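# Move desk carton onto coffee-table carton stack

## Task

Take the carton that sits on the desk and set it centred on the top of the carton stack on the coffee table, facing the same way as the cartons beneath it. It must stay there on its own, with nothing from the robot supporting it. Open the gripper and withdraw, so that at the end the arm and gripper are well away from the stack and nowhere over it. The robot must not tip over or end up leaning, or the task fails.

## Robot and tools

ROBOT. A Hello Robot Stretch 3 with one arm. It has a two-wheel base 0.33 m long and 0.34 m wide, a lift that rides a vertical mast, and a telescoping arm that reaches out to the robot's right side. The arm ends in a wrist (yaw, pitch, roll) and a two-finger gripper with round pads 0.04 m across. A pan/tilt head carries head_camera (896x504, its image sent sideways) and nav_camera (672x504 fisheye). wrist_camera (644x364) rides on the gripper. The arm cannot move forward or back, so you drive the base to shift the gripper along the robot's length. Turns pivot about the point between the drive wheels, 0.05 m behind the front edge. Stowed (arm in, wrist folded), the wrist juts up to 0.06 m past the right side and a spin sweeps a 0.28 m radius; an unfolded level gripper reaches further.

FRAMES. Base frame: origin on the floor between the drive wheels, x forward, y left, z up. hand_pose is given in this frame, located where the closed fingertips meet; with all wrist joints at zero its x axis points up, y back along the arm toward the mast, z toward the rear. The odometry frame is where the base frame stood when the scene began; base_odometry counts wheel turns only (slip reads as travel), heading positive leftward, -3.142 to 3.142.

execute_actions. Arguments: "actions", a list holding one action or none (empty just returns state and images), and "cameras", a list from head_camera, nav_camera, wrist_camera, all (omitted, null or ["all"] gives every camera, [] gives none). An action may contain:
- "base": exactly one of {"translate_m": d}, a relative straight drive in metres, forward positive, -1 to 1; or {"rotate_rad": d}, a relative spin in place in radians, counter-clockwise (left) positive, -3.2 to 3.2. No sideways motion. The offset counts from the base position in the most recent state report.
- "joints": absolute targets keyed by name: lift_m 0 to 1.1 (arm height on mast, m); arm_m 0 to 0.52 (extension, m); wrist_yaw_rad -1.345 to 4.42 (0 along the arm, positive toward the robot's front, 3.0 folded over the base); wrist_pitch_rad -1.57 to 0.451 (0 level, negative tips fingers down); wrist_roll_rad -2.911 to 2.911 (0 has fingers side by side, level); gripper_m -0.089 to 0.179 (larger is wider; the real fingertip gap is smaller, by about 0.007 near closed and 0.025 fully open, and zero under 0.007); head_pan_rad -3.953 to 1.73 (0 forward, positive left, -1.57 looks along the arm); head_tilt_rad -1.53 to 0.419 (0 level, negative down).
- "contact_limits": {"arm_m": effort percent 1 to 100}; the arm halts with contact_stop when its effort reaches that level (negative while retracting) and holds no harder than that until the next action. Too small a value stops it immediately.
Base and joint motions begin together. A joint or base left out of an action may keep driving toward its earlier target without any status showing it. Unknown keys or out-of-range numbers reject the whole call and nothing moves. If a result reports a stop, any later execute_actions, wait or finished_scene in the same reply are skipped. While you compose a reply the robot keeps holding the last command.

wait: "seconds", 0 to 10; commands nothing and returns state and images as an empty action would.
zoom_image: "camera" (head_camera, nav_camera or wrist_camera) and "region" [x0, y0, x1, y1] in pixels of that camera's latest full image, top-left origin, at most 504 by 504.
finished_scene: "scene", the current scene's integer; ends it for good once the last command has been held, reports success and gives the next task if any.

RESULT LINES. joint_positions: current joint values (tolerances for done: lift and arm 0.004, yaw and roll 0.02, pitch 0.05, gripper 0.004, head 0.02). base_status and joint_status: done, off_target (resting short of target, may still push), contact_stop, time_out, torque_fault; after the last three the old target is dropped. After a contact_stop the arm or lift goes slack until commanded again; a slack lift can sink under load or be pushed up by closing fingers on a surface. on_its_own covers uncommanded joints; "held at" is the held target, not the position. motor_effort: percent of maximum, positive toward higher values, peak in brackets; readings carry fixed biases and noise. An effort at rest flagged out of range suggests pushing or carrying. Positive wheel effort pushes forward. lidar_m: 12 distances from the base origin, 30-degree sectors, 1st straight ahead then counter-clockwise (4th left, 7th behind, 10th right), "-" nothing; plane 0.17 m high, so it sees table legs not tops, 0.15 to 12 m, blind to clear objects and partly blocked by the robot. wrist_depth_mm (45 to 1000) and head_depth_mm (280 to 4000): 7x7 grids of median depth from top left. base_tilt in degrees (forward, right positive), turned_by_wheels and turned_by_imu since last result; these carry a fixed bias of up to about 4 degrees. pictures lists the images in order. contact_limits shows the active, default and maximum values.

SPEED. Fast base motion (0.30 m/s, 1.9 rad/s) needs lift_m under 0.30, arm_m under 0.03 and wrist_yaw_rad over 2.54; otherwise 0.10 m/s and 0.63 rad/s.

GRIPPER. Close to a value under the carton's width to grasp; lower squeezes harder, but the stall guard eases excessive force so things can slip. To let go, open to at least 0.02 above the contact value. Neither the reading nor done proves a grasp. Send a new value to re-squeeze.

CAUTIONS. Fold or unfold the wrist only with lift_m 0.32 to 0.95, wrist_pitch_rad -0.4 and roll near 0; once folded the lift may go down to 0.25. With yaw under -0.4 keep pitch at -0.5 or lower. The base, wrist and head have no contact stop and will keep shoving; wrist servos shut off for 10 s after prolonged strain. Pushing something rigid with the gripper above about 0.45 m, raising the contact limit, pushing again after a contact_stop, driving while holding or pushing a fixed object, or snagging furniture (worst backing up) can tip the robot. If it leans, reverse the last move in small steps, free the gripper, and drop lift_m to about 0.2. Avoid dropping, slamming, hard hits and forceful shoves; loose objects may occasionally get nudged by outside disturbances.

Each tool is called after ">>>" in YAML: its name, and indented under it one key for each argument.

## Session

>>> execute_actions:
  actions: []

Scene clock: 0.00 s.
base_odometry: x=+0.000 y=+0.000 heading=+0.000 (m, m, rad; odometry frame)
turned_by_wheels: +0.000 (rad since the last result)
turned_by_imu: +0.000 (rad since the last result)
base_tilt: forward=-1.6 right=+0.0 (deg)
lidar_m: 1.85 1.27 2.27 1.29 1.10 1.10 1.24 2.08 1.69 2.39 2.44 2.34
head_depth_mm: 1973 2801 2855 2885 2883 2857 2274 / 1976 2985 3143 3135 3164 3096 2262 / 1970 3034 3398 3475 3446 3324 1828 / 1965 3000 3712 3779 3768 3401 1733 / 1976 3020 3454 3464 3498 3348 1554 / 1893 3013 3134 3132 3130 1541 1432 / 1807 2829 2864 2886 2886 2788 1433
base_status: not commanded
joint_positions: lift_m=+0.526 arm_m=+0.001 wrist_yaw_rad=+3.104 wrist_pitch_rad=-0.397 wrist_roll_rad=-0.004 gripper_m=+0.037 head_pan_rad=-0.017 head_tilt_rad=+0.000
joint_status: not commanded
motor_effort: left_wheel=+1 right_wheel=-1 lift_m=+38 arm_m=-1 wrist_yaw_rad=+0 wrist_pitch_rad=+10 wrist_roll_rad=+0 gripper_m=+0 head_pan_rad=+1 head_tilt_rad=+2 (%)
hand_pose: x=-0.0128 y=+0.0813 z=+0.5434 quat_wxyz=(+0.152, +0.694, +0.127, +0.692) (m; base frame)
wrist_depth_mm: 782 897 - - - - - / 830 971 - - - - - / 856 - - - - - - / 904 - - - - - - / 875 913 919 889 890 869 878 / 774 769 761 748 723 743 742 / 665 657 644 649 642 637 636
pictures: head_camera (sideways: a quarter turn clockwise sets it upright), nav_camera (sideways: a quarter turn counterclockwise sets it upright), wrist_camera
Images, in order (width x height): head_camera 896x504, nav_camera 672x504, wrist_camera 644x364.

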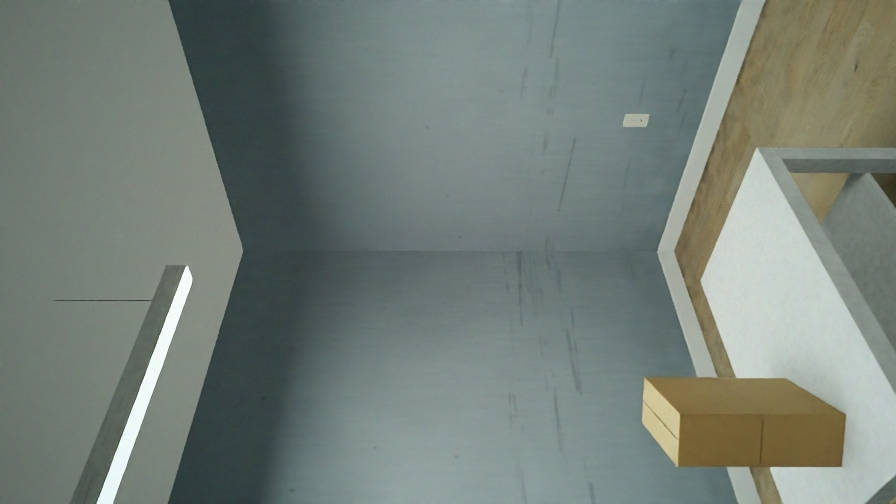

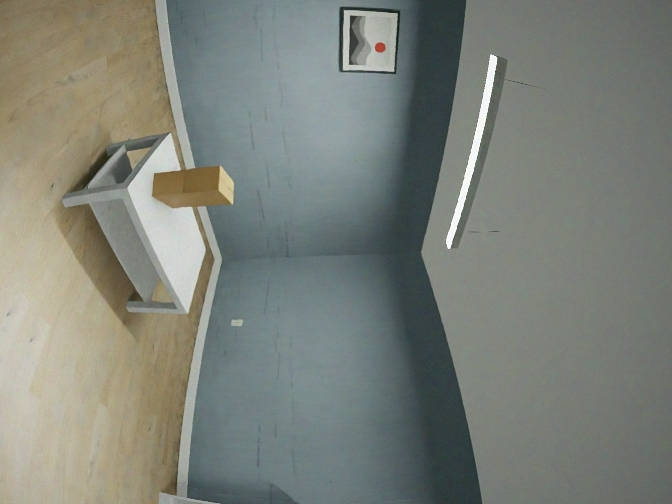

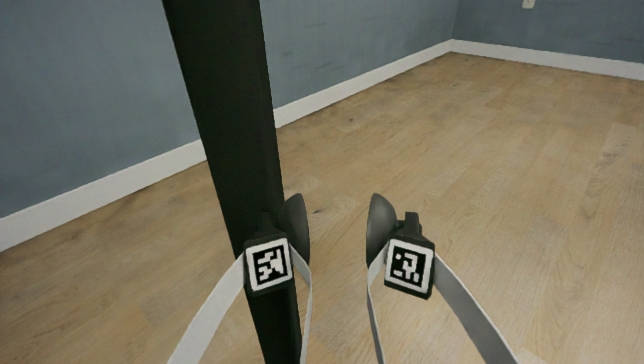

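>>> execute_actions:
  actions:
    - {"joints":{"head_pan_rad":-1.4,"head_tilt_rad":-0.4}}
  cameras: ["head_camera","nav_camera"]

Scene clock: 1.67 s.
base_odometry: x=+0.000 y=+0.000 heading=+0.000 (m, m, rad; odometry frame)
turned_by_wheels: +0.000 (rad since the last result)
turned_by_imu: +0.000 (rad since the last result)
base_tilt: forward=-1.7 right=+0.0 (deg)
lidar_m: 1.84 1.28 2.28 1.29 1.10 1.10 1.24 2.08 1.68 2.38 2.44 2.35
head_depth_mm: 2287 2406 2429 2628 2317 1749 1411 / 2577 2711 2729 2876 2304 1756 1412 / 2847 3064 3151 3170 2300 1760 1420 / 2787 2981 3206 3345 2333 1754 1417 / 2621 2809 3005 3159 2304 1767 1419 / 2485 2619 2809 3015 2325 1762 1421 / 2330 2466 2522 2683 2298 1761 1419
base_status: not commanded
joint_positions: lift_m=+0.526 arm_m=+0.001 wrist_yaw_rad=+3.104 wrist_pitch_rad=-0.397 wrist_roll_rad=-0.004 gripper_m=+0.037 head_pan_rad=-1.393 head_tilt_rad=-0.395
joint_status: all done
motor_effort: left_wheel=+1(1) right_wheel=-1(1) lift_m=+38(38) arm_m=-1(1) wrist_yaw_rad=+0(0) wrist_pitch_rad=+10(9) wrist_roll_rad=+0(0) gripper_m=+0(0) head_pan_rad=-3(40) head_tilt_rad=-3(26) (%)
hand_pose: x=-0.0128 y=+0.0813 z=+0.5434 quat_wxyz=(+0.152, +0.694, +0.127, +0.692) (m; base frame)
wrist_depth_mm: 787 896 - - - - - / 829 955 - - - - - / 868 - - - - - - / 909 - - - - - - / 900 920 897 892 895 864 860 / 769 758 759 758 728 743 733 / 668 659 646 663 647 642 626
pictures: head_camera (sideways: a quarter turn clockwise sets it upright), nav_camera (sideways: a quarter turn counterclockwise sets it upright)
Images, in order (width x height): head_camera 896x504, nav_camera 672x504.

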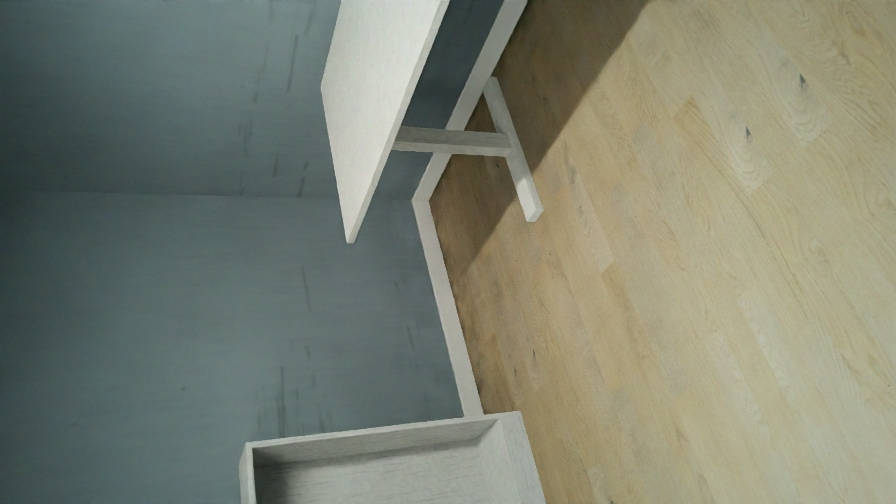

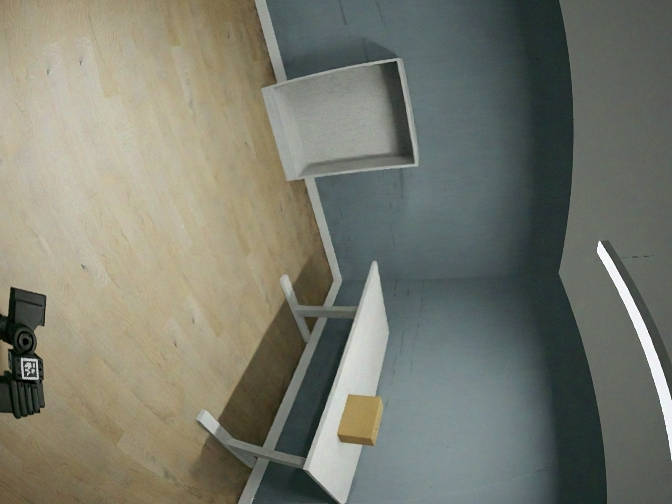

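>>> execute_actions:
  actions:
    - {"base":{"rotate_rad":-2.38},"joints":{"head_pan_rad":0.0,"head_tilt_rad":-0.7}}
  cameras: ["head_camera","nav_camera"]

Scene clock: 7.00 s.
base_odometry: x=+0.000 y=+0.000 heading=-2.380 (m, m, rad; odometry frame)
turned_by_wheels: -2.380 (rad since the last result)
turned_by_imu: -2.359 (rad since the last result)
base_tilt: forward=-1.6 right=+0.1 (deg)
lidar_m: 2.08 1.69 2.39 2.34 1.85 1.28 2.68 1.61 1.15 1.10 1.13 1.49
head_depth_mm: 1804 2021 2309 2024 1631 1374 1185 / 1813 2033 2337 2013 1637 1368 1192 / 1806 2037 2326 2028 1645 1385 1191 / 1809 2033 2337 2019 1648 1376 1189 / 1803 2030 2325 2027 1641 1388 1195 / 1795 1963 2268 1991 1650 1392 1189 / 1804 1675 2271 2026 1648 1384 1199
base_status: done
joint_positions: lift_m=+0.526 arm_m=+0.001 wrist_yaw_rad=+3.104 wrist_pitch_rad=-0.397 wrist_roll_rad=-0.004 gripper_m=+0.037 head_pan_rad=-0.007 head_tilt_rad=-0.691
joint_status: all done
motor_effort: left_wheel=+4(7) right_wheel=-3(3) lift_m=+38(38) arm_m=-1(1) wrist_yaw_rad=+0(1) wrist_pitch_rad=+10(9) wrist_roll_rad=+0(0) gripper_m=+0(0) head_pan_rad=+4(43) head_tilt_rad=-4(23) (%)
hand_pose: x=-0.0128 y=+0.0813 z=+0.5434 quat_wxyz=(+0.152, +0.694, +0.127, +0.692) (m; base frame)
wrist_depth_mm: - - - - - - - / - - - - - - - / - - - - - - - / - - - - - - - / 911 923 898 910 895 884 861 / 778 760 755 748 717 743 740 / 665 668 647 659 651 650 637
pictures: head_camera (sideways: a quarter turn clockwise sets it upright), nav_camera (sideways: a quarter turn counterclockwise sets it upright)
Images, in order (width x height): head_camera 896x504, nav_camera 672x504.

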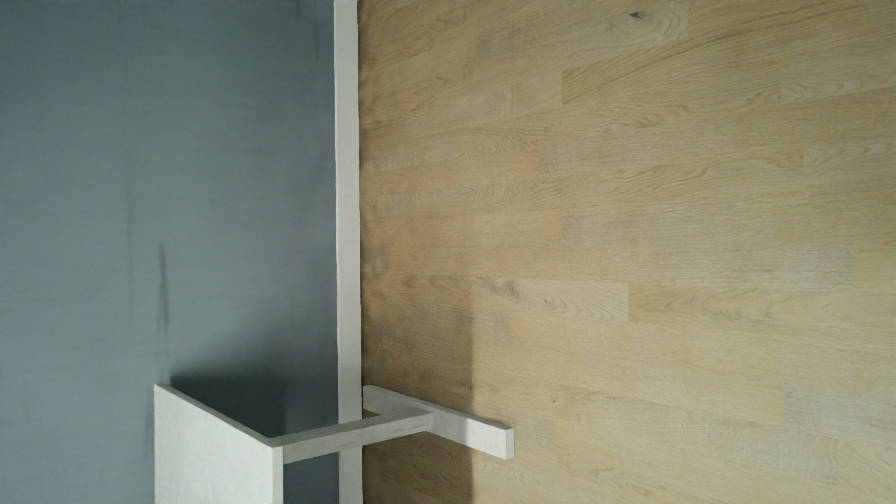

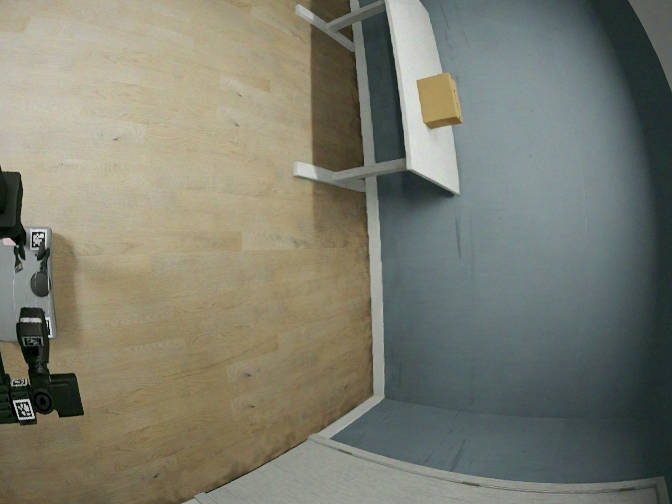

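>>> execute_actions:
  actions:
    - {"base":{"translate_m":0.9},"joints":{"lift_m":0.9,"head_tilt_rad":-0.9,"head_pan_rad":0.5}}
  cameras: ["head_camera"]

>>> execute_actions:
  actions:
    - {"base":{"rotate_rad":1.585},"joints":{"head_pan_rad":-0.8,"head_tilt_rad":-0.7,"wrist_yaw_rad":1.57}}
  cameras: ["head_camera","nav_camera"]

Scene clock: 18.37 s.
base_odometry: x=-0.651 y=-0.621 heading=-2.380 (m, m, rad; odometry frame)
turned_by_wheels: +0.000 (rad since the last result)
turned_by_imu: +0.002 (rad since the last result)
base_tilt: forward=-1.7 right=+0.0 (deg)
lidar_m: 1.18 0.89 1.63 2.35 2.70 2.11 2.60 1.57 1.10 1.05 1.10 1.23
head_depth_mm: 1043 1187 1378 1579 1416 1255 1122 / 1096 1254 1486 1609 1426 1257 1125 / 1151 1288 1581 1663 1429 1260 1126 / 1198 1043 1702 1614 1433 1260 1124 / 1248 1046 901 1512 1423 1265 1134 / 1305 1051 856 1595 1417 1268 1127 / 1357 937 859 1602 1439 1268 1130
base_status: done
joint_positions: lift_m=+0.900 arm_m=+0.001 wrist_yaw_rad=+3.104 wrist_pitch_rad=-0.398 wrist_roll_rad=-0.004 gripper_m=+0.037 head_pan_rad=+0.493 head_tilt_rad=-0.889
joint_status: all done
motor_effort: left_wheel=+3(9) right_wheel=-2(2) lift_m=+46(47) arm_m=-1(1) wrist_yaw_rad=-1(0) wrist_pitch_rad=+10(10) wrist_roll_rad=+0(0) gripper_m=+0(0) head_pan_rad=+3(35) head_tilt_rad=-5(20) (%)
hand_pose: x=-0.0128 y=+0.0812 z=+0.9168 quat_wxyz=(+0.153, +0.694, +0.128, +0.692) (m; base frame)
wrist_depth_mm: - - - - - - 736 / - - - - - 871 770 / - - - - - 694 651 / - - - - - - 739 / - - - - - - - / - - - - - - - / - - - - - - -
pictures: head_camera (sideways: a quarter turn clockwise sets it upright)
Images, in order (width x height): head_camera 896x504.

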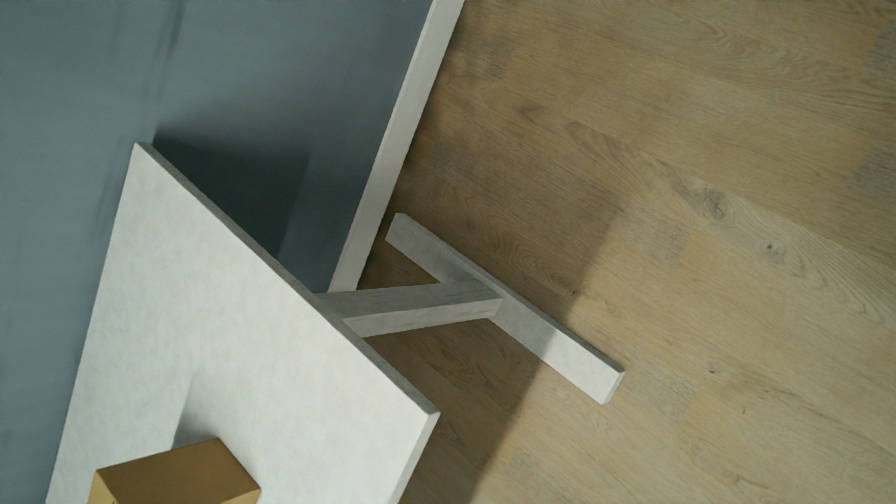

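Scene clock: 21.87 s.
base_odometry: x=-0.651 y=-0.621 heading=-0.795 (m, m, rad; odometry frame)
turned_by_wheels: +1.585 (rad since the last result)
turned_by_imu: +1.569 (rad since the last result)
base_tilt: forward=-1.6 right=-0.1 (deg)
lidar_m: 2.35 2.55 2.12 2.59 1.55 1.10 1.06 1.09 1.23 1.18 0.89 1.64
head_depth_mm: 1125 1230 1121 1529 1608 1395 - / 1218 1342 1117 1642 1584 1434 - / 1329 1434 1129 928 1465 1394 1222 / 1458 1533 1038 873 1579 1333 1187 / 1621 1595 1006 906 1636 1409 1186 / 1826 1599 1086 1832 1628 1373 1188 / 2101 1603 1138 1992 1632 1381 1192
base_status: done
joint_positions: lift_m=+0.900 arm_m=+0.001 wrist_yaw_rad=+1.573 wrist_pitch_rad=-0.398 wrist_roll_rad=-0.004 gripper_m=+0.037 head_pan_rad=-0.793 head_tilt_rad=-0.705
joint_status: all done
motor_effort: left_wheel=-1(5) right_wheel=+1(5) lift_m=+46(46) arm_m=-1(1) wrist_yaw_rad=-2(2) wrist_pitch_rad=+10(10) wrist_roll_rad=+0(0) gripper_m=+0(0) head_pan_rad=-3(42) head_tilt_rad=+2(17) (%)
hand_pose: x=+0.2055 y=-0.1451 z=+0.9168 quat_wxyz=(+0.590, +0.589, -0.389, +0.393) (m; base frame)
wrist_depth_mm: - - - - - - - / - - - - - 719 615 / - - - - - 649 638 / - - - - - 505 505 / - - - - - - 611 / - - - - - - 743 / - - - - - 911 937
pictures: head_camera (sideways: a quarter turn clockwise sets it upright), nav_camera (sideways: a quarter turn counterclockwise sets it upright)
Images, in order (width x height): head_camera 896x504, nav_camera 672x504.

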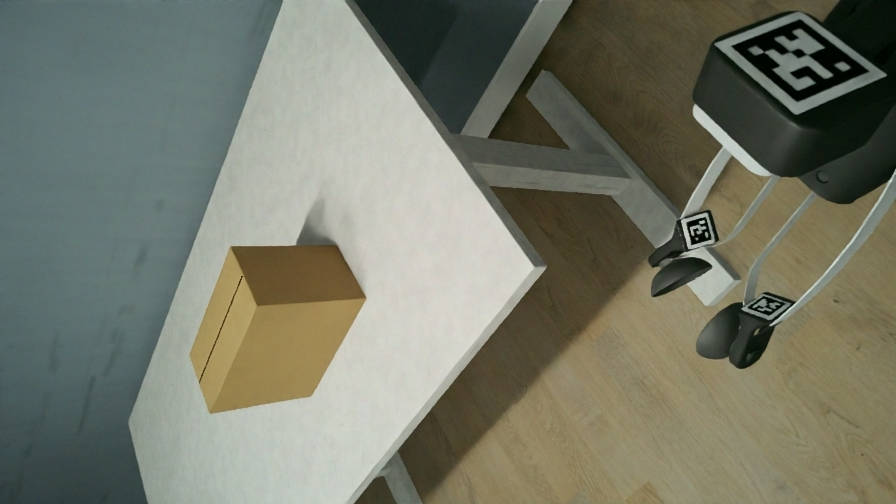

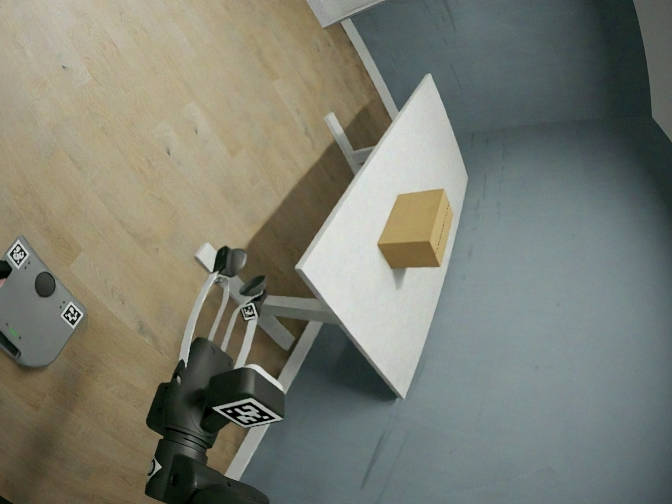

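>>> execute_actions:
  actions:
    - {"base":{"rotate_rad":-0.2},"joints":{"lift_m":1.1,"wrist_pitch_rad":-1.57,"gripper_m":0.179}}
  cameras: []

>>> execute_actions:
  actions:
    - {"base":{"translate_m":0.6}}
  cameras: []

>>> execute_actions:
  actions:
    - {"base":{"rotate_rad":0.2},"joints":{"arm_m":0.39,"head_pan_rad":-1.3,"head_tilt_rad":-0.9}}

Scene clock: 25.57 s.
base_odometry: x=-0.651 y=-0.621 heading=-0.995 (m, m, rad; odometry frame)
turned_by_wheels: -0.200 (rad since the last result)
turned_by_imu: -0.199 (rad since the last result)
base_tilt: forward=-1.7 right=+0.1 (deg)
lidar_m: 1.92 2.34 2.51 2.12 2.00 1.21 1.06 1.06 1.28 1.18 1.18 0.88
head_depth_mm: 1025 1129 1266 1438 1576 1368 1184 / 1084 1209 1317 1551 1601 1367 1180 / 1152 1287 1130 1685 1620 1371 1183 / 1224 1361 1128 968 1466 1373 1181 / 1310 1437 1132 878 1584 1343 1194 / 1412 1512 988 875 1585 1376 1189 / 1529 1596 979 908 1628 1372 1190
base_status: done
joint_positions: lift_m=+1.100 arm_m=+0.001 wrist_yaw_rad=+1.573 wrist_pitch_rad=-1.565 wrist_roll_rad=-0.004 gripper_m=+0.179 head_pan_rad=-0.793 head_tilt_rad=-0.705
joint_status: all done
motor_effort: left_wheel=+4(9) right_wheel=-3(6) lift_m=+45(47) arm_m=-1(1) wrist_yaw_rad=-2(3) wrist_pitch_rad=-3(10) wrist_roll_rad=+0(0) gripper_m=+0(100) head_pan_rad=-3(3) head_tilt_rad=+2(2) (%)
hand_pose: x=-0.0439 y=-0.1458 z=+0.9821 quat_wxyz=(+0.707, +0.707, +0.000, +0.004) (m; base frame)
wrist_depth_mm: - - - - - - - / - - - - - - - / - - - - - - - / - - - - - - - / - - - - - - - / - - - - - - - / - - - - - - -
pictures: none
No camera images: the call's "cameras" was empty. Leave "cameras" out to get every camera's image.

Scene clock: 32.80 s.
base_odometry: x=-0.324 y=-1.124 heading=-0.995 (m, m, rad; odometry frame)
turned_by_wheels: +0.000 (rad since the last result)
turned_by_imu: +0.001 (rad since the last result)
base_tilt: forward=-1.5 right=+0.1 (deg)
lidar_m: 1.33 1.78 2.50 2.14 3.07 1.87 1.64 1.64 1.19 0.59 1.06 1.25
head_depth_mm: 911 1002 1077 618 688 600 520 / 961 1065 1118 593 632 602 541 / 1021 1145 1123 615 676 601 1119 / 1089 1228 1132 658 700 603 1189 / 1171 1330 1126 877 714 646 1188 / 1253 1413 1135 879 716 1349 1191 / 1359 1508 1136 879 755 1369 1190
base_status: done
joint_positions: lift_m=+1.100 arm_m=+0.001 wrist_yaw_rad=+1.573 wrist_pitch_rad=-1.565 wrist_roll_rad=-0.004 gripper_m=+0.179 head_pan_rad=-0.793 head_tilt_rad=-0.705
joint_status: not commanded
motor_effort: left_wheel=+3(8) right_wheel=-2(3) lift_m=+45(46) arm_m=-1(1) wrist_yaw_rad=-2(1) wrist_pitch_rad=-3(3) wrist_roll_rad=+0(0) gripper_m=+0(1) head_pan_rad=-3(4) head_tilt_rad=+2(2) (%)
hand_pose: x=-0.0439 y=-0.1458 z=+0.9821 quat_wxyz=(+0.707, +0.707, +0.000, +0.004) (m; base frame)
wrist_depth_mm: - - - - 375 373 365 / - - - - 393 383 379 / - - - - 415 396 396 / - - - - - 412 - / - - - - - - - / - - - - - - - / - - - - - - -
pictures: none
No camera images: the call's "cameras" was empty. Leave "cameras" out to get every camera's image.

Scene clock: 36.87 s.
base_odometry: x=-0.324 y=-1.124 heading=-0.795 (m, m, rad; odometry frame)
turned_by_wheels: +0.200 (rad since the last result)
turned_by_imu: +0.197 (rad since the last result)
base_tilt: forward=-1.8 right=+0.0 (deg)
lidar_m: 1.78 2.07 2.34 2.14 2.39 1.71 1.64 1.51 1.09 0.59 1.09 1.33
head_depth_mm: 905 1000 845 716 620 564 1122 / 929 1011 849 715 621 577 1129 / 961 1037 805 703 621 1184 1121 / 993 1045 591 677 623 1235 1125 / 1024 1044 600 686 625 1266 1125 / 1054 1049 613 693 639 1265 1130 / 1090 1057 797 724 654 1265 1135
base_status: done
joint_positions: lift_m=+1.100 arm_m=+0.390 wrist_yaw_rad=+1.572 wrist_pitch_rad=-1.565 wrist_roll_rad=-0.004 gripper_m=+0.179 head_pan_rad=-1.293 head_tilt_rad=-0.889
joint_status: all done
motor_effort: left_wheel=-2(7) right_wheel=+2(4) lift_m=+46(46) arm_m=+5(6) wrist_yaw_rad=-1(1) wrist_pitch_rad=-3(3) wrist_roll_rad=+0(0) gripper_m=+0(0) head_pan_rad=-3(34) head_tilt_rad=-5(21) (%)
hand_pose: x=-0.0441 y=-0.5348 z=+0.9821 quat_wxyz=(+0.707, +0.707, +0.000, +0.004) (m; base frame)
wrist_depth_mm: - 386 378 372 373 371 366 / - 395 397 388 389 381 379 / - 413 406 408 401 400 392 / - 430 427 420 415 409 411 / - - 444 439 433 430 416 / - - - - - - - / - - - - - 930 647
pictures: head_camera (sideways: a quarter turn clockwise sets it upright), nav_camera (sideways: a quarter turn counterclockwise sets it upright), wrist_camera
Images, in order (width x height): head_camera 896x504, nav_camera 672x504, wrist_camera 644x364.

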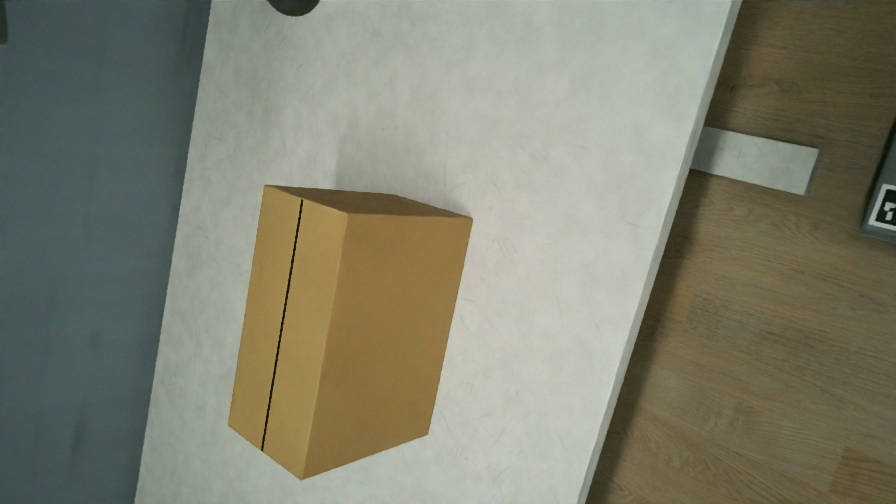

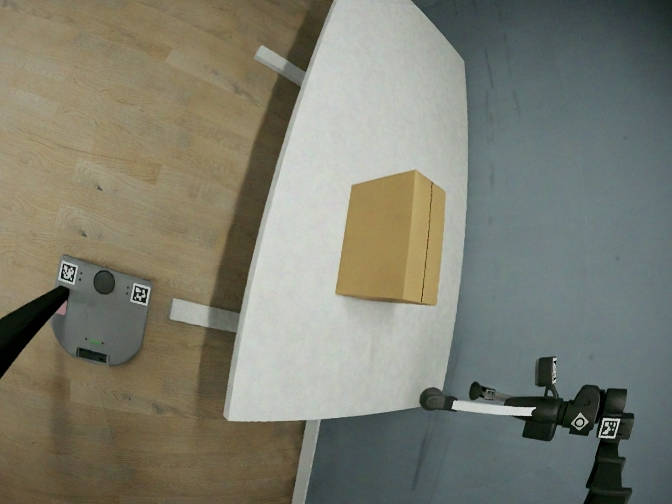

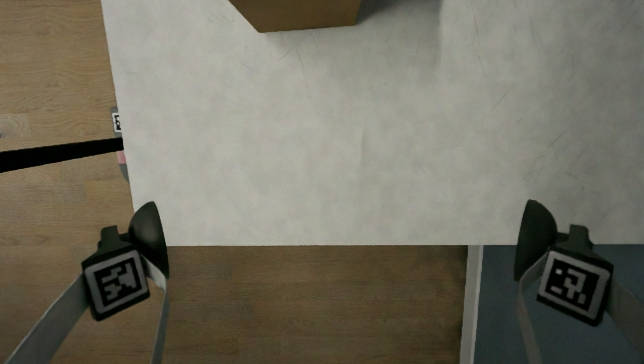

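>>> execute_actions:
  actions:
    - {"base":{"translate_m":0.25},"joints":{"arm_m":0.367,"wrist_yaw_rad":1.59,"head_pan_rad":-1.6}}

Scene clock: 41.37 s.
base_odometry: x=-0.149 y=-1.303 heading=-0.795 (m, m, rad; odometry frame)
turned_by_wheels: +0.000 (rad since the last result)
turned_by_imu: -0.001 (rad since the last result)
base_tilt: forward=-1.6 right=+0.1 (deg)
lidar_m: 1.53 1.84 2.24 2.15 2.75 1.95 1.89 1.51 0.64 1.05 1.08 1.11
head_depth_mm: 943 1026 846 715 620 1215 1123 / 940 1027 575 663 621 1206 1128 / 960 1022 561 635 622 1223 1143 / 942 1022 577 633 623 1217 1145 / 943 1024 579 629 625 1219 1130 / 942 1020 856 724 627 1225 1133 / 938 1023 857 724 624 1225 1132
base_status: done
joint_positions: lift_m=+1.100 arm_m=+0.367 wrist_yaw_rad=+1.587 wrist_pitch_rad=-1.565 wrist_roll_rad=-0.004 gripper_m=+0.179 head_pan_rad=-1.593 head_tilt_rad=-0.889
joint_status: all done
motor_effort: left_wheel=-1(0) right_wheel=+1(4) lift_m=+46(45) arm_m=-6(5) wrist_yaw_rad=+2(3) wrist_pitch_rad=-3(3) wrist_roll_rad=+0(0) gripper_m=+1(0) head_pan_rad=-3(26) head_tilt_rad=-5(5) (%)
hand_pose: x=-0.0441 y=-0.5130 z=+0.9821 quat_wxyz=(+0.707, +0.707, +0.005, +0.009) (m; base frame)
wrist_depth_mm: - 387 218 213 369 374 367 / - 405 225 221 382 383 380 / - 409 401 229 398 403 394 / - - 419 237 414 414 405 / - 451 438 247 424 432 423 / - 470 458 257 451 445 - / - - 477 476 468 458 456
pictures: head_camera (sideways: a quarter turn clockwise sets it upright), nav_camera (sideways: a quarter turn counterclockwise sets it upright), wrist_camera
Images, in order (width x height): head_camera 896x504, nav_camera 672x504, wrist_camera 644x364.

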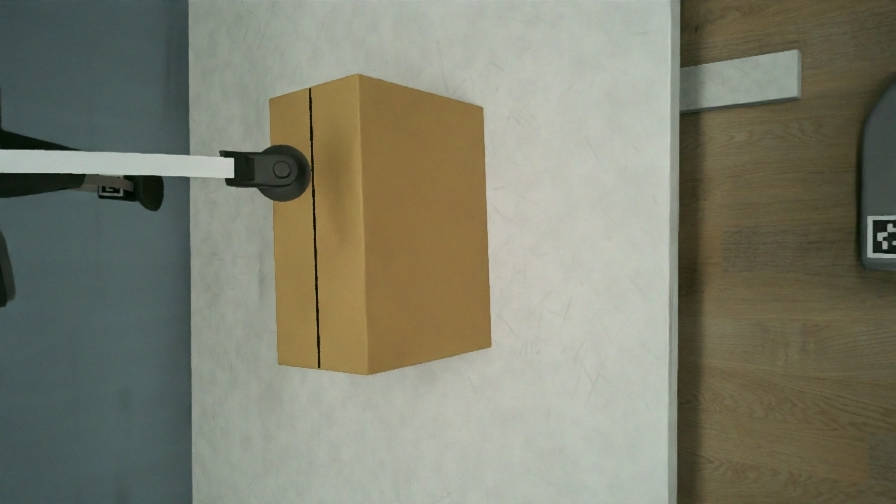

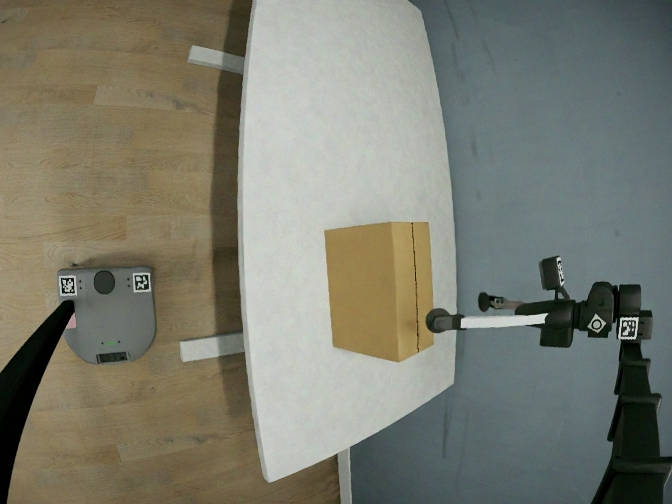

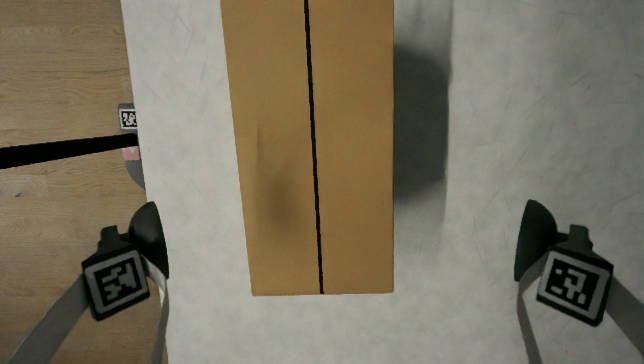

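>>> execute_actions:
  actions:
    - {"base":{"translate_m":0.033},"joints":{"arm_m":0.35,"wrist_yaw_rad":1.63}}
  cameras: []

>>> execute_actions:
  actions:
    - {"joints":{"lift_m":1.03}}

Scene clock: 44.57 s.
base_odometry: x=-0.126 y=-1.326 heading=-0.795 (m, m, rad; odometry frame)
turned_by_wheels: +0.000 (rad since the last result)
turned_by_imu: -0.001 (rad since the last result)
base_tilt: forward=-1.6 right=+0.1 (deg)
lidar_m: 1.51 1.81 2.23 2.15 2.79 1.98 1.92 1.51 0.65 1.05 1.09 1.08
head_depth_mm: 940 1026 823 699 619 1198 1123 / 963 1024 573 637 622 1217 1143 / 941 1009 561 633 622 1220 1144 / 941 1027 578 628 623 1219 1145 / 942 1024 610 677 624 1221 1133 / 939 1021 857 723 626 1226 1129 / 939 1022 860 726 626 1231 1129
base_status: done
joint_positions: lift_m=+1.100 arm_m=+0.350 wrist_yaw_rad=+1.627 wrist_pitch_rad=-1.565 wrist_roll_rad=-0.004 gripper_m=+0.179 head_pan_rad=-1.593 head_tilt_rad=-0.889
joint_status: all done
motor_effort: left_wheel=-1(3) right_wheel=+1(6) lift_m=+46(46) arm_m=-6(7) wrist_yaw_rad=+2(1) wrist_pitch_rad=-3(3) wrist_roll_rad=+0(0) gripper_m=+1(1) head_pan_rad=-3(3) head_tilt_rad=-5(5) (%)
hand_pose: x=-0.0440 y=-0.4969 z=+0.9821 quat_wxyz=(+0.707, +0.707, +0.020, +0.023) (m; base frame)
wrist_depth_mm: - - 376 215 368 370 364 / - - 393 222 222 383 380 / - 414 405 229 231 396 392 / - - 419 238 413 409 408 / - 447 438 247 424 426 421 / - 475 456 258 439 445 - / - - 482 471 469 458 462
pictures: none
No camera images: the call's "cameras" was empty. Leave "cameras" out to get every camera's image.

Scene clock: 46.03 s.
base_odometry: x=-0.126 y=-1.326 heading=-0.795 (m, m, rad; odometry frame)
turned_by_wheels: +0.000 (rad since the last result)
turned_by_imu: +0.000 (rad since the last result)
base_tilt: forward=-1.8 right=+0.0 (deg)
lidar_m: 1.50 1.81 2.24 2.15 2.78 1.99 1.92 1.51 0.65 1.05 1.08 1.08
head_depth_mm: 943 1028 822 700 618 1203 1122 / 923 1025 574 636 619 1215 1141 / - 1010 592 634 621 1214 1142 / 904 1024 576 628 623 1213 1143 / 943 1023 610 676 624 1217 1127 / 939 1023 857 723 626 1222 1129 / 938 1024 859 724 626 1228 1134
base_status: not commanded
joint_positions: lift_m=+1.030 arm_m=+0.350 wrist_yaw_rad=+1.627 wrist_pitch_rad=-1.565 wrist_roll_rad=-0.004 gripper_m=+0.179 head_pan_rad=-1.593 head_tilt_rad=-0.889
joint_status: all done
motor_effort: left_wheel=-1(1) right_wheel=+1(1) lift_m=+30(42) arm_m=-6(6) wrist_yaw_rad=+2(2) wrist_pitch_rad=-3(3) wrist_roll_rad=+0(0) gripper_m=+1(0) head_pan_rad=-3(3) head_tilt_rad=-5(5) (%)
hand_pose: x=-0.0440 y=-0.4969 z=+0.9126 quat_wxyz=(+0.707, +0.707, +0.020, +0.023) (m; base frame)
wrist_depth_mm: - 322 153 151 149 309 307 / - 333 159 155 154 318 316 / - 346 164 162 160 330 328 / - 359 171 167 166 343 340 / - 374 365 174 173 356 353 / - 385 377 181 180 373 - / - - 396 188 188 388 383
pictures: head_camera (sideways: a quarter turn clockwise sets it upright), nav_camera (sideways: a quarter turn counterclockwise sets it upright), wrist_camera
Images, in order (width x height): head_camera 896x504, nav_camera 672x504, wrist_camera 644x364.

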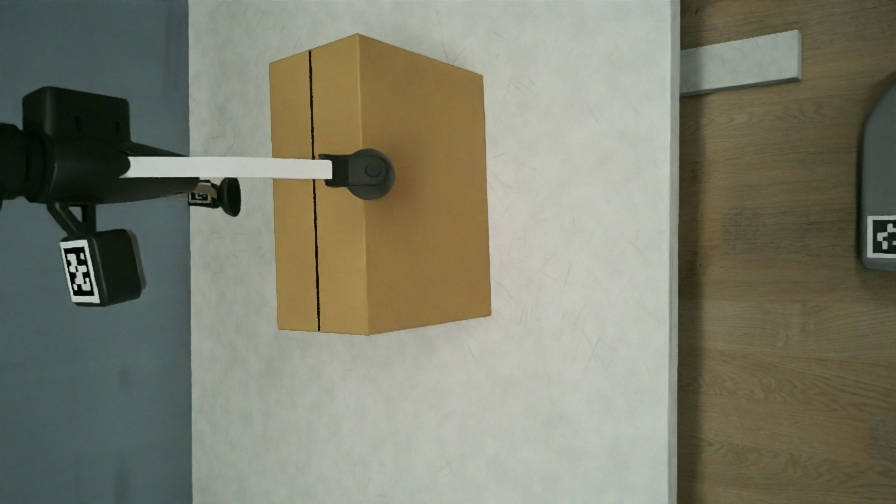

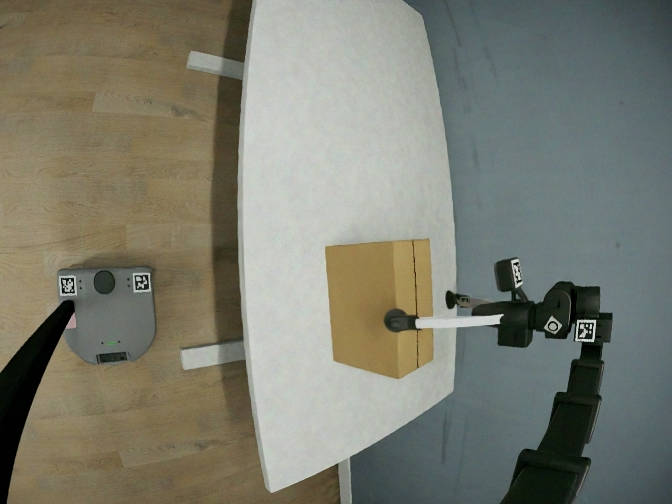

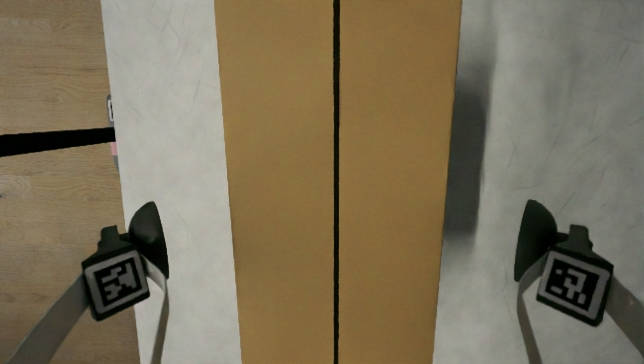

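>>> execute_actions:
  actions:
    - {"joints":{"lift_m":0.99}}
  cameras: []

>>> execute_actions:
  actions:
    - {"joints":{"gripper_m":0.075}}
  cameras: []

>>> execute_actions:
  actions:
    - {"joints":{"lift_m":1.1}}
  cameras: ["head_camera","wrist_camera"]

Scene clock: 47.80 s.
base_odometry: x=-0.126 y=-1.326 heading=-0.795 (m, m, rad; odometry frame)
turned_by_wheels: +0.000 (rad since the last result)
turned_by_imu: +0.000 (rad since the last result)
base_tilt: forward=-1.6 right=+0.2 (deg)
lidar_m: 1.50 1.81 2.24 2.15 2.79 1.99 1.92 1.51 0.65 1.05 1.08 1.08
head_depth_mm: 942 1023 823 700 620 1196 1125 / 939 1005 575 636 618 1220 1144 / - - 576 654 622 1220 1142 / 960 982 578 628 624 1222 1144 / 943 1023 612 678 624 1223 1130 / 941 1025 857 724 625 1226 1127 / 938 1023 858 724 626 1228 1128
base_status: not commanded
joint_positions: lift_m=+0.990 arm_m=+0.350 wrist_yaw_rad=+1.627 wrist_pitch_rad=-1.565 wrist_roll_rad=-0.004 gripper_m=+0.179 head_pan_rad=-1.593 head_tilt_rad=-0.889
joint_status: all done
motor_effort: left_wheel=-1(1) right_wheel=+1(1) lift_m=+30(30) arm_m=-6(6) wrist_yaw_rad=+2(2) wrist_pitch_rad=-3(3) wrist_roll_rad=+0(0) gripper_m=+1(0) head_pan_rad=-4(3) head_tilt_rad=-5(5) (%)
hand_pose: x=-0.0440 y=-0.4969 z=+0.8726 quat_wxyz=(+0.707, +0.707, +0.020, +0.023) (m; base frame)
wrist_depth_mm: 944 285 115 114 112 269 271 / - 292 118 118 116 279 279 / - 304 123 122 121 291 290 / - 315 128 126 125 300 301 / - 324 133 132 130 312 309 / - 342 139 137 135 327 - / - 360 145 143 141 341 337
pictures: none
No camera images: the call's "cameras" was empty. Leave "cameras" out to get every camera's image.

Scene clock: 49.33 s.
base_odometry: x=-0.126 y=-1.326 heading=-0.795 (m, m, rad; odometry frame)
turned_by_wheels: +0.000 (rad since the last result)
turned_by_imu: +0.000 (rad since the last result)
base_tilt: forward=-1.6 right=+0.0 (deg)
lidar_m: 1.51 1.80 2.24 2.15 2.80 1.99 1.93 1.51 0.65 1.05 1.09 1.08
head_depth_mm: 939 1027 822 699 621 1203 1120 / 940 1004 570 636 621 1214 1136 / - - 571 633 622 1222 1143 / 959 980 573 630 622 1216 1143 / 940 1024 607 676 625 1219 1131 / 941 1024 857 723 627 1224 1131 / 940 1025 858 724 627 1225 1136
base_status: not commanded
joint_positions: lift_m=+0.990 arm_m=+0.350 wrist_yaw_rad=+1.627 wrist_pitch_rad=-1.565 wrist_roll_rad=-0.004 gripper_m=+0.077 head_pan_rad=-1.593 head_tilt_rad=-0.889
joint_status: all done
motor_effort: left_wheel=-1(1) right_wheel=+1(1) lift_m=+30(30) arm_m=-6(6) wrist_yaw_rad=+3(1) wrist_pitch_rad=-3(3) wrist_roll_rad=+0(0) gripper_m=-28(100) head_pan_rad=-2(3) head_tilt_rad=-5(5) (%)
hand_pose: x=-0.0440 y=-0.4969 z=+0.8726 quat_wxyz=(+0.707, +0.707, +0.020, +0.023) (m; base frame)
wrist_depth_mm: 943 283 112 111 110 111 269 / - 294 116 115 114 278 279 / - 305 120 119 118 288 289 / - 316 125 123 122 301 300 / - 326 129 128 127 219 310 / - 349 135 133 132 - 322 / - 355 142 139 137 340 339
pictures: none
No camera images: the call's "cameras" was empty. Leave "cameras" out to get every camera's image.

Scene clock: 51.17 s.
base_odometry: x=-0.126 y=-1.326 heading=-0.795 (m, m, rad; odometry frame)
turned_by_wheels: +0.000 (rad since the last result)
turned_by_imu: +0.000 (rad since the last result)
base_tilt: forward=-1.7 right=+0.1 (deg)
lidar_m: 1.50 1.81 2.23 2.15 2.79 1.99 1.92 1.51 0.66 1.05 1.08 1.08
head_depth_mm: 944 491 526 714 619 1205 1122 / 960 493 510 685 621 1218 1141 / 940 481 523 688 623 1223 1144 / 941 497 506 689 623 1215 1144 / 941 515 518 706 624 1224 1129 / 941 1023 856 723 625 1228 1131 / 940 1024 858 724 626 1233 1134
base_status: not commanded
joint_positions: lift_m=+1.100 arm_m=+0.350 wrist_yaw_rad=+1.627 wrist_pitch_rad=-1.565 wrist_roll_rad=-0.004 gripper_m=+0.083 head_pan_rad=-1.593 head_tilt_rad=-0.889
joint_status: all done
on_its_own: gripper_m is held at +0.082, not at your +0.075, by its stall guard, which is not easing now
motor_effort: left_wheel=-1(1) right_wheel=+1(1) lift_m=+47(48) arm_m=-7(6) wrist_yaw_rad=+1(2) wrist_pitch_rad=-3(3) wrist_roll_rad=+0(0) gripper_m=-25(28) head_pan_rad=-4(4) head_tilt_rad=-5(5) (%)
hand_pose: x=-0.0440 y=-0.4969 z=+0.9820 quat_wxyz=(+0.707, +0.707, +0.020, +0.023) (m; base frame)
wrist_depth_mm: - - 112 111 110 111 366 / - - 116 115 114 375 380 / - 412 120 119 118 390 393 / - - 125 123 122 404 404 / - - 130 128 127 273 425 / - - 135 134 132 - 438 / - - 141 139 137 460 457
pictures: head_camera (sideways: a quarter turn clockwise sets it upright), wrist_camera
Images, in order (width x height): head_camera 896x504, wrist_camera 644x364.

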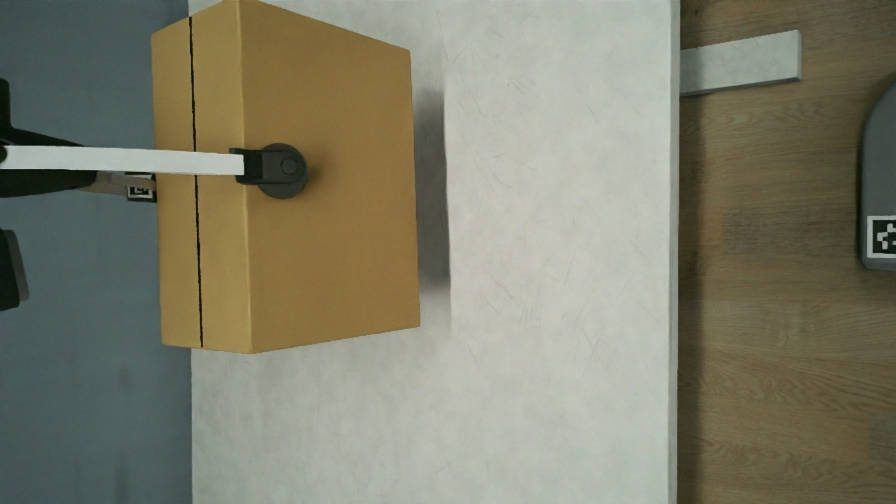

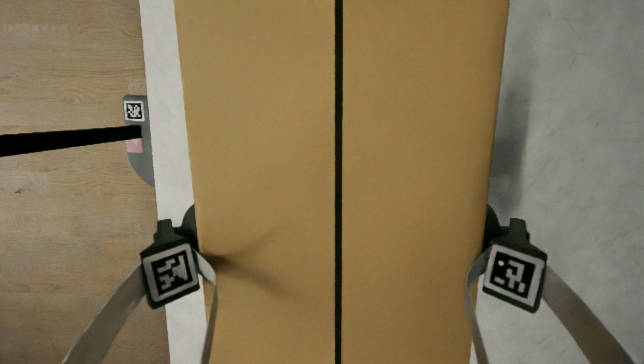

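>>> execute_actions:
  actions:
    - {"joints":{"arm_m":0.03,"wrist_yaw_rad":1.57,"head_pan_rad":0.0,"head_tilt_rad":-0.6}}
  cameras: []

>>> execute_actions:
  actions:
    - {"base":{"rotate_rad":1.585}}
  cameras: ["head_camera","nav_camera"]

Scene clock: 55.37 s.
base_odometry: x=-0.126 y=-1.326 heading=-0.795 (m, m, rad; odometry frame)
turned_by_wheels: +0.000 (rad since the last result)
turned_by_imu: -0.001 (rad since the last result)
base_tilt: forward=-1.6 right=+0.0 (deg)
lidar_m: 1.51 1.81 2.24 2.15 2.79 1.99 1.93 1.51 0.65 1.05 1.08 1.08
head_depth_mm: 1534 1719 1916 994 1619 1412 1231 / 1545 1721 1931 2104 1774 1447 1237 / 1556 1716 1928 2122 1776 1458 1237 / 1567 1724 1932 2127 1773 1457 1239 / 1549 1697 1862 2088 1782 1456 1244 / 1537 1634 1861 2012 1785 1462 1240 / 1541 1669 1870 2011 1784 1464 1245
base_status: not commanded
joint_positions: lift_m=+1.100 arm_m=+0.030 wrist_yaw_rad=+1.573 wrist_pitch_rad=-1.565 wrist_roll_rad=-0.004 gripper_m=+0.086 head_pan_rad=-0.007 head_tilt_rad=-0.606
joint_status: all done
on_its_own: gripper_m is held at +0.085, not at your +0.075, by its stall guard, which is not easing now
motor_effort: left_wheel=-1(1) right_wheel=+1(1) lift_m=+47(47) arm_m=-5(7) wrist_yaw_rad=-2(3) wrist_pitch_rad=-3(3) wrist_roll_rad=+0(0) gripper_m=-23(25) head_pan_rad=+4(44) head_tilt_rad=+3(22) (%)
hand_pose: x=-0.0441 y=-0.1756 z=+0.9820 quat_wxyz=(+0.707, +0.707, +0.000, +0.004) (m; base frame)
wrist_depth_mm: - - 112 111 110 111 368 / - - 116 115 114 380 380 / - - 120 119 118 392 396 / - - 125 123 122 409 409 / - - 130 128 127 274 424 / - - 135 134 132 - 439 / - - 141 139 137 461 462
pictures: none
No camera images: the call's "cameras" was empty. Leave "cameras" out to get every camera's image.

Scene clock: 58.87 s.
base_odometry: x=-0.126 y=-1.326 heading=+0.790 (m, m, rad; odometry frame)
turned_by_wheels: +1.585 (rad since the last result)
turned_by_imu: +1.569 (rad since the last result)
base_tilt: forward=-1.7 right=-0.1 (deg)
lidar_m: 2.15 2.77 2.00 1.92 1.50 0.65 1.05 1.08 1.08 1.50 1.81 2.24
head_depth_mm: 3250 3612 2850 2264 1767 1456 1239 / 3275 3572 2494 2255 1773 1460 1235 / 3251 3496 2494 2260 1777 1463 1238 / 3259 2303 2507 2279 1789 1459 1237 / 3256 3610 2999 2274 1782 1454 1233 / 3291 3607 3175 2272 1781 1463 1243 / 3295 3661 3175 2275 1788 1466 1240
base_status: done
joint_positions: lift_m=+1.100 arm_m=+0.030 wrist_yaw_rad=+1.573 wrist_pitch_rad=-1.565 wrist_roll_rad=-0.004 gripper_m=+0.086 head_pan_rad=-0.007 head_tilt_rad=-0.606
joint_status: not commanded
on_its_own: gripper_m is held at +0.085, not at your +0.075, by its stall guard, which is not easing now
motor_effort: left_wheel=-1(6) right_wheel=+1(5) lift_m=+47(47) arm_m=-6(6) wrist_yaw_rad=-2(1) wrist_pitch_rad=-3(3) wrist_roll_rad=+0(0) gripper_m=-23(23) head_pan_rad=+4(4) head_tilt_rad=+2(2) (%)
hand_pose: x=-0.0441 y=-0.1756 z=+0.9820 quat_wxyz=(+0.707, +0.707, +0.000, +0.004) (m; base frame)
wrist_depth_mm: - - 112 111 110 111 - / - - 116 115 114 - - / - - 120 119 118 - - / - - 125 123 122 - - / - - 130 128 127 - - / 489 481 135 133 132 - - / 489 483 141 139 137 460 462
pictures: head_camera (sideways: a quarter turn clockwise sets it upright), nav_camera (sideways: a quarter turn counterclockwise sets it upright)
Images, in order (width x height): head_camera 896x504, nav_camera 672x504.

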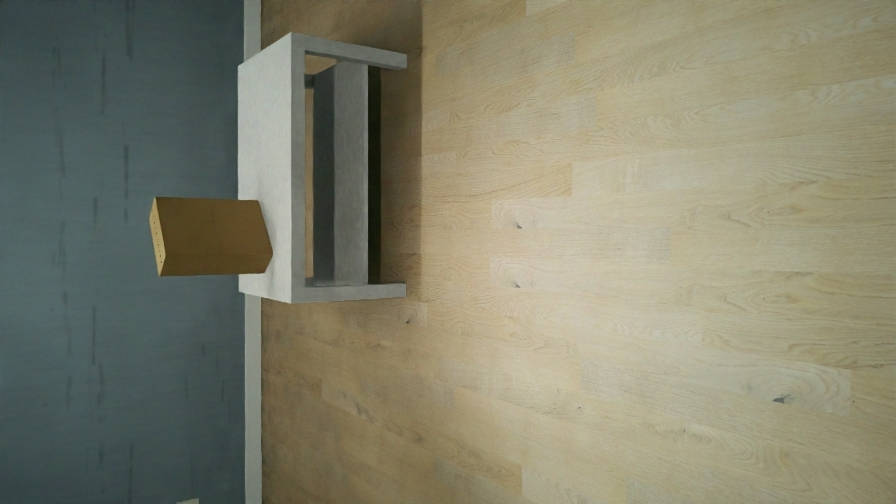

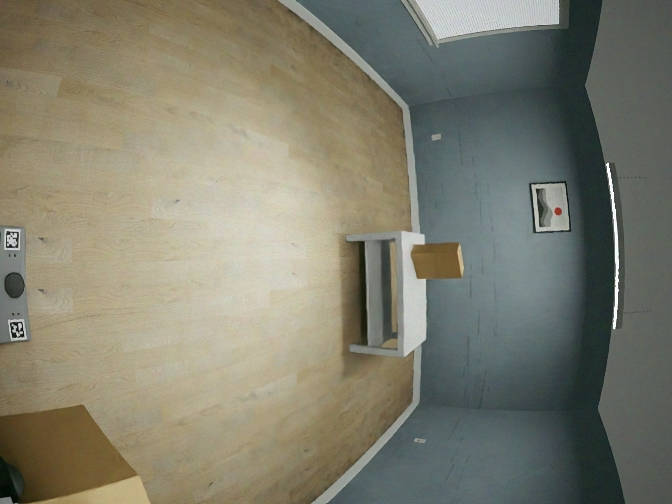

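>>> execute_actions:
  actions:
    - {"base":{"translate_m":1.0}}
  cameras: []

>>> execute_actions:
  actions:
    - {"base":{"translate_m":0.55},"joints":{"head_tilt_rad":-0.8}}
  cameras: ["head_camera"]

Scene clock: 70.97 s.
base_odometry: x=+0.578 y=-0.616 heading=+0.790 (m, m, rad; odometry frame)
turned_by_wheels: +0.000 (rad since the last result)
turned_by_imu: +0.002 (rad since the last result)
base_tilt: forward=-1.6 right=+0.1 (deg)
lidar_m: 1.16 2.77 2.02 1.95 2.00 2.12 1.61 1.83 1.64 1.50 1.89 1.30
head_depth_mm: 2334 2574 2805 1524 1663 1450 1237 / 2321 2577 2814 1529 1681 1456 1236 / 2330 2633 1551 1526 1679 1459 1233 / 2341 2605 1403 1495 1676 1457 1239 / 2354 2616 2857 1604 1666 1459 1239 / 2362 2634 2856 2278 1786 1471 1244 / 2368 2627 2885 2287 1791 1463 1243
base_status: done
joint_positions: lift_m=+1.100 arm_m=+0.030 wrist_yaw_rad=+1.573 wrist_pitch_rad=-1.565 wrist_roll_rad=-0.004 gripper_m=+0.086 head_pan_rad=-0.007 head_tilt_rad=-0.606
joint_status: not commanded
on_its_own: gripper_m is held at +0.085, not at your +0.075, by its stall guard, which is not easing now
motor_effort: left_wheel=-2(3) right_wheel=+1(4) lift_m=+47(47) arm_m=-6(6) wrist_yaw_rad=-1(1) wrist_pitch_rad=-3(3) wrist_roll_rad=+0(0) gripper_m=-23(23) head_pan_rad=+4(4) head_tilt_rad=+2(3) (%)
hand_pose: x=-0.0441 y=-0.1756 z=+0.9820 quat_wxyz=(+0.707, +0.707, +0.000, +0.004) (m; base frame)
wrist_depth_mm: - - 112 111 110 111 - / - - 116 115 114 - - / - - 121 119 118 - - / - - 125 123 122 - - / - - 129 128 127 - - / - - 135 134 132 - - / - - 141 139 137 - -
pictures: none
No camera images: the call's "cameras" was empty. Leave "cameras" out to get every camera's image.

Scene clock: 77.87 s.
base_odometry: x=+0.965 y=-0.226 heading=+0.790 (m, m, rad; odometry frame)
turned_by_wheels: +0.000 (rad since the last result)
turned_by_imu: +0.001 (rad since the last result)
base_tilt: forward=-1.6 right=+0.0 (deg)
lidar_m: 1.11 0.62 2.03 1.95 2.03 2.68 2.16 2.33 1.57 1.81 0.86 0.88
head_depth_mm: 1903 2191 2209 1163 1030 1279 1148 / 1918 2201 2208 1169 1027 1312 1151 / 1915 2103 983 1136 1033 1306 1151 / 1914 2168 912 1069 1062 1314 1155 / 1947 2204 966 1115 1060 1288 1156 / 1929 2230 2242 1815 1466 1314 1155 / 1940 2232 2256 1818 1538 1320 1163
base_status: done
joint_positions: lift_m=+1.100 arm_m=+0.030 wrist_yaw_rad=+1.573 wrist_pitch_rad=-1.565 wrist_roll_rad=-0.004 gripper_m=+0.086 head_pan_rad=-0.007 head_tilt_rad=-0.790
joint_status: all done
on_its_own: gripper_m is held at +0.085, not at your +0.075, by its stall guard, which is not easing now
motor_effort: left_wheel=-2(4) right_wheel=+1(3) lift_m=+46(47) arm_m=-6(6) wrist_yaw_rad=-1(1) wrist_pitch_rad=-3(3) wrist_roll_rad=+0(0) gripper_m=-23(23) head_pan_rad=+4(4) head_tilt_rad=-5(20) (%)
hand_pose: x=-0.0441 y=-0.1756 z=+0.9820 quat_wxyz=(+0.707, +0.707, +0.000, +0.004) (m; base frame)
wrist_depth_mm: - - 112 111 110 111 - / - - 116 115 114 - - / - - 120 119 118 - - / - - 125 123 122 - - / - - 130 129 127 - - / - - 135 133 132 - - / - - 142 139 137 - -
pictures: head_camera (sideways: a quarter turn clockwise sets it upright)
Images, in order (width x height): head_camera 896x504.

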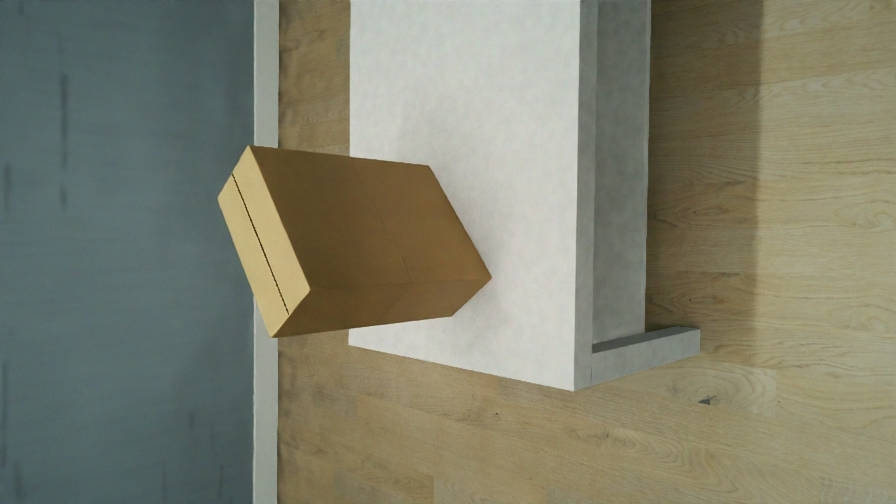

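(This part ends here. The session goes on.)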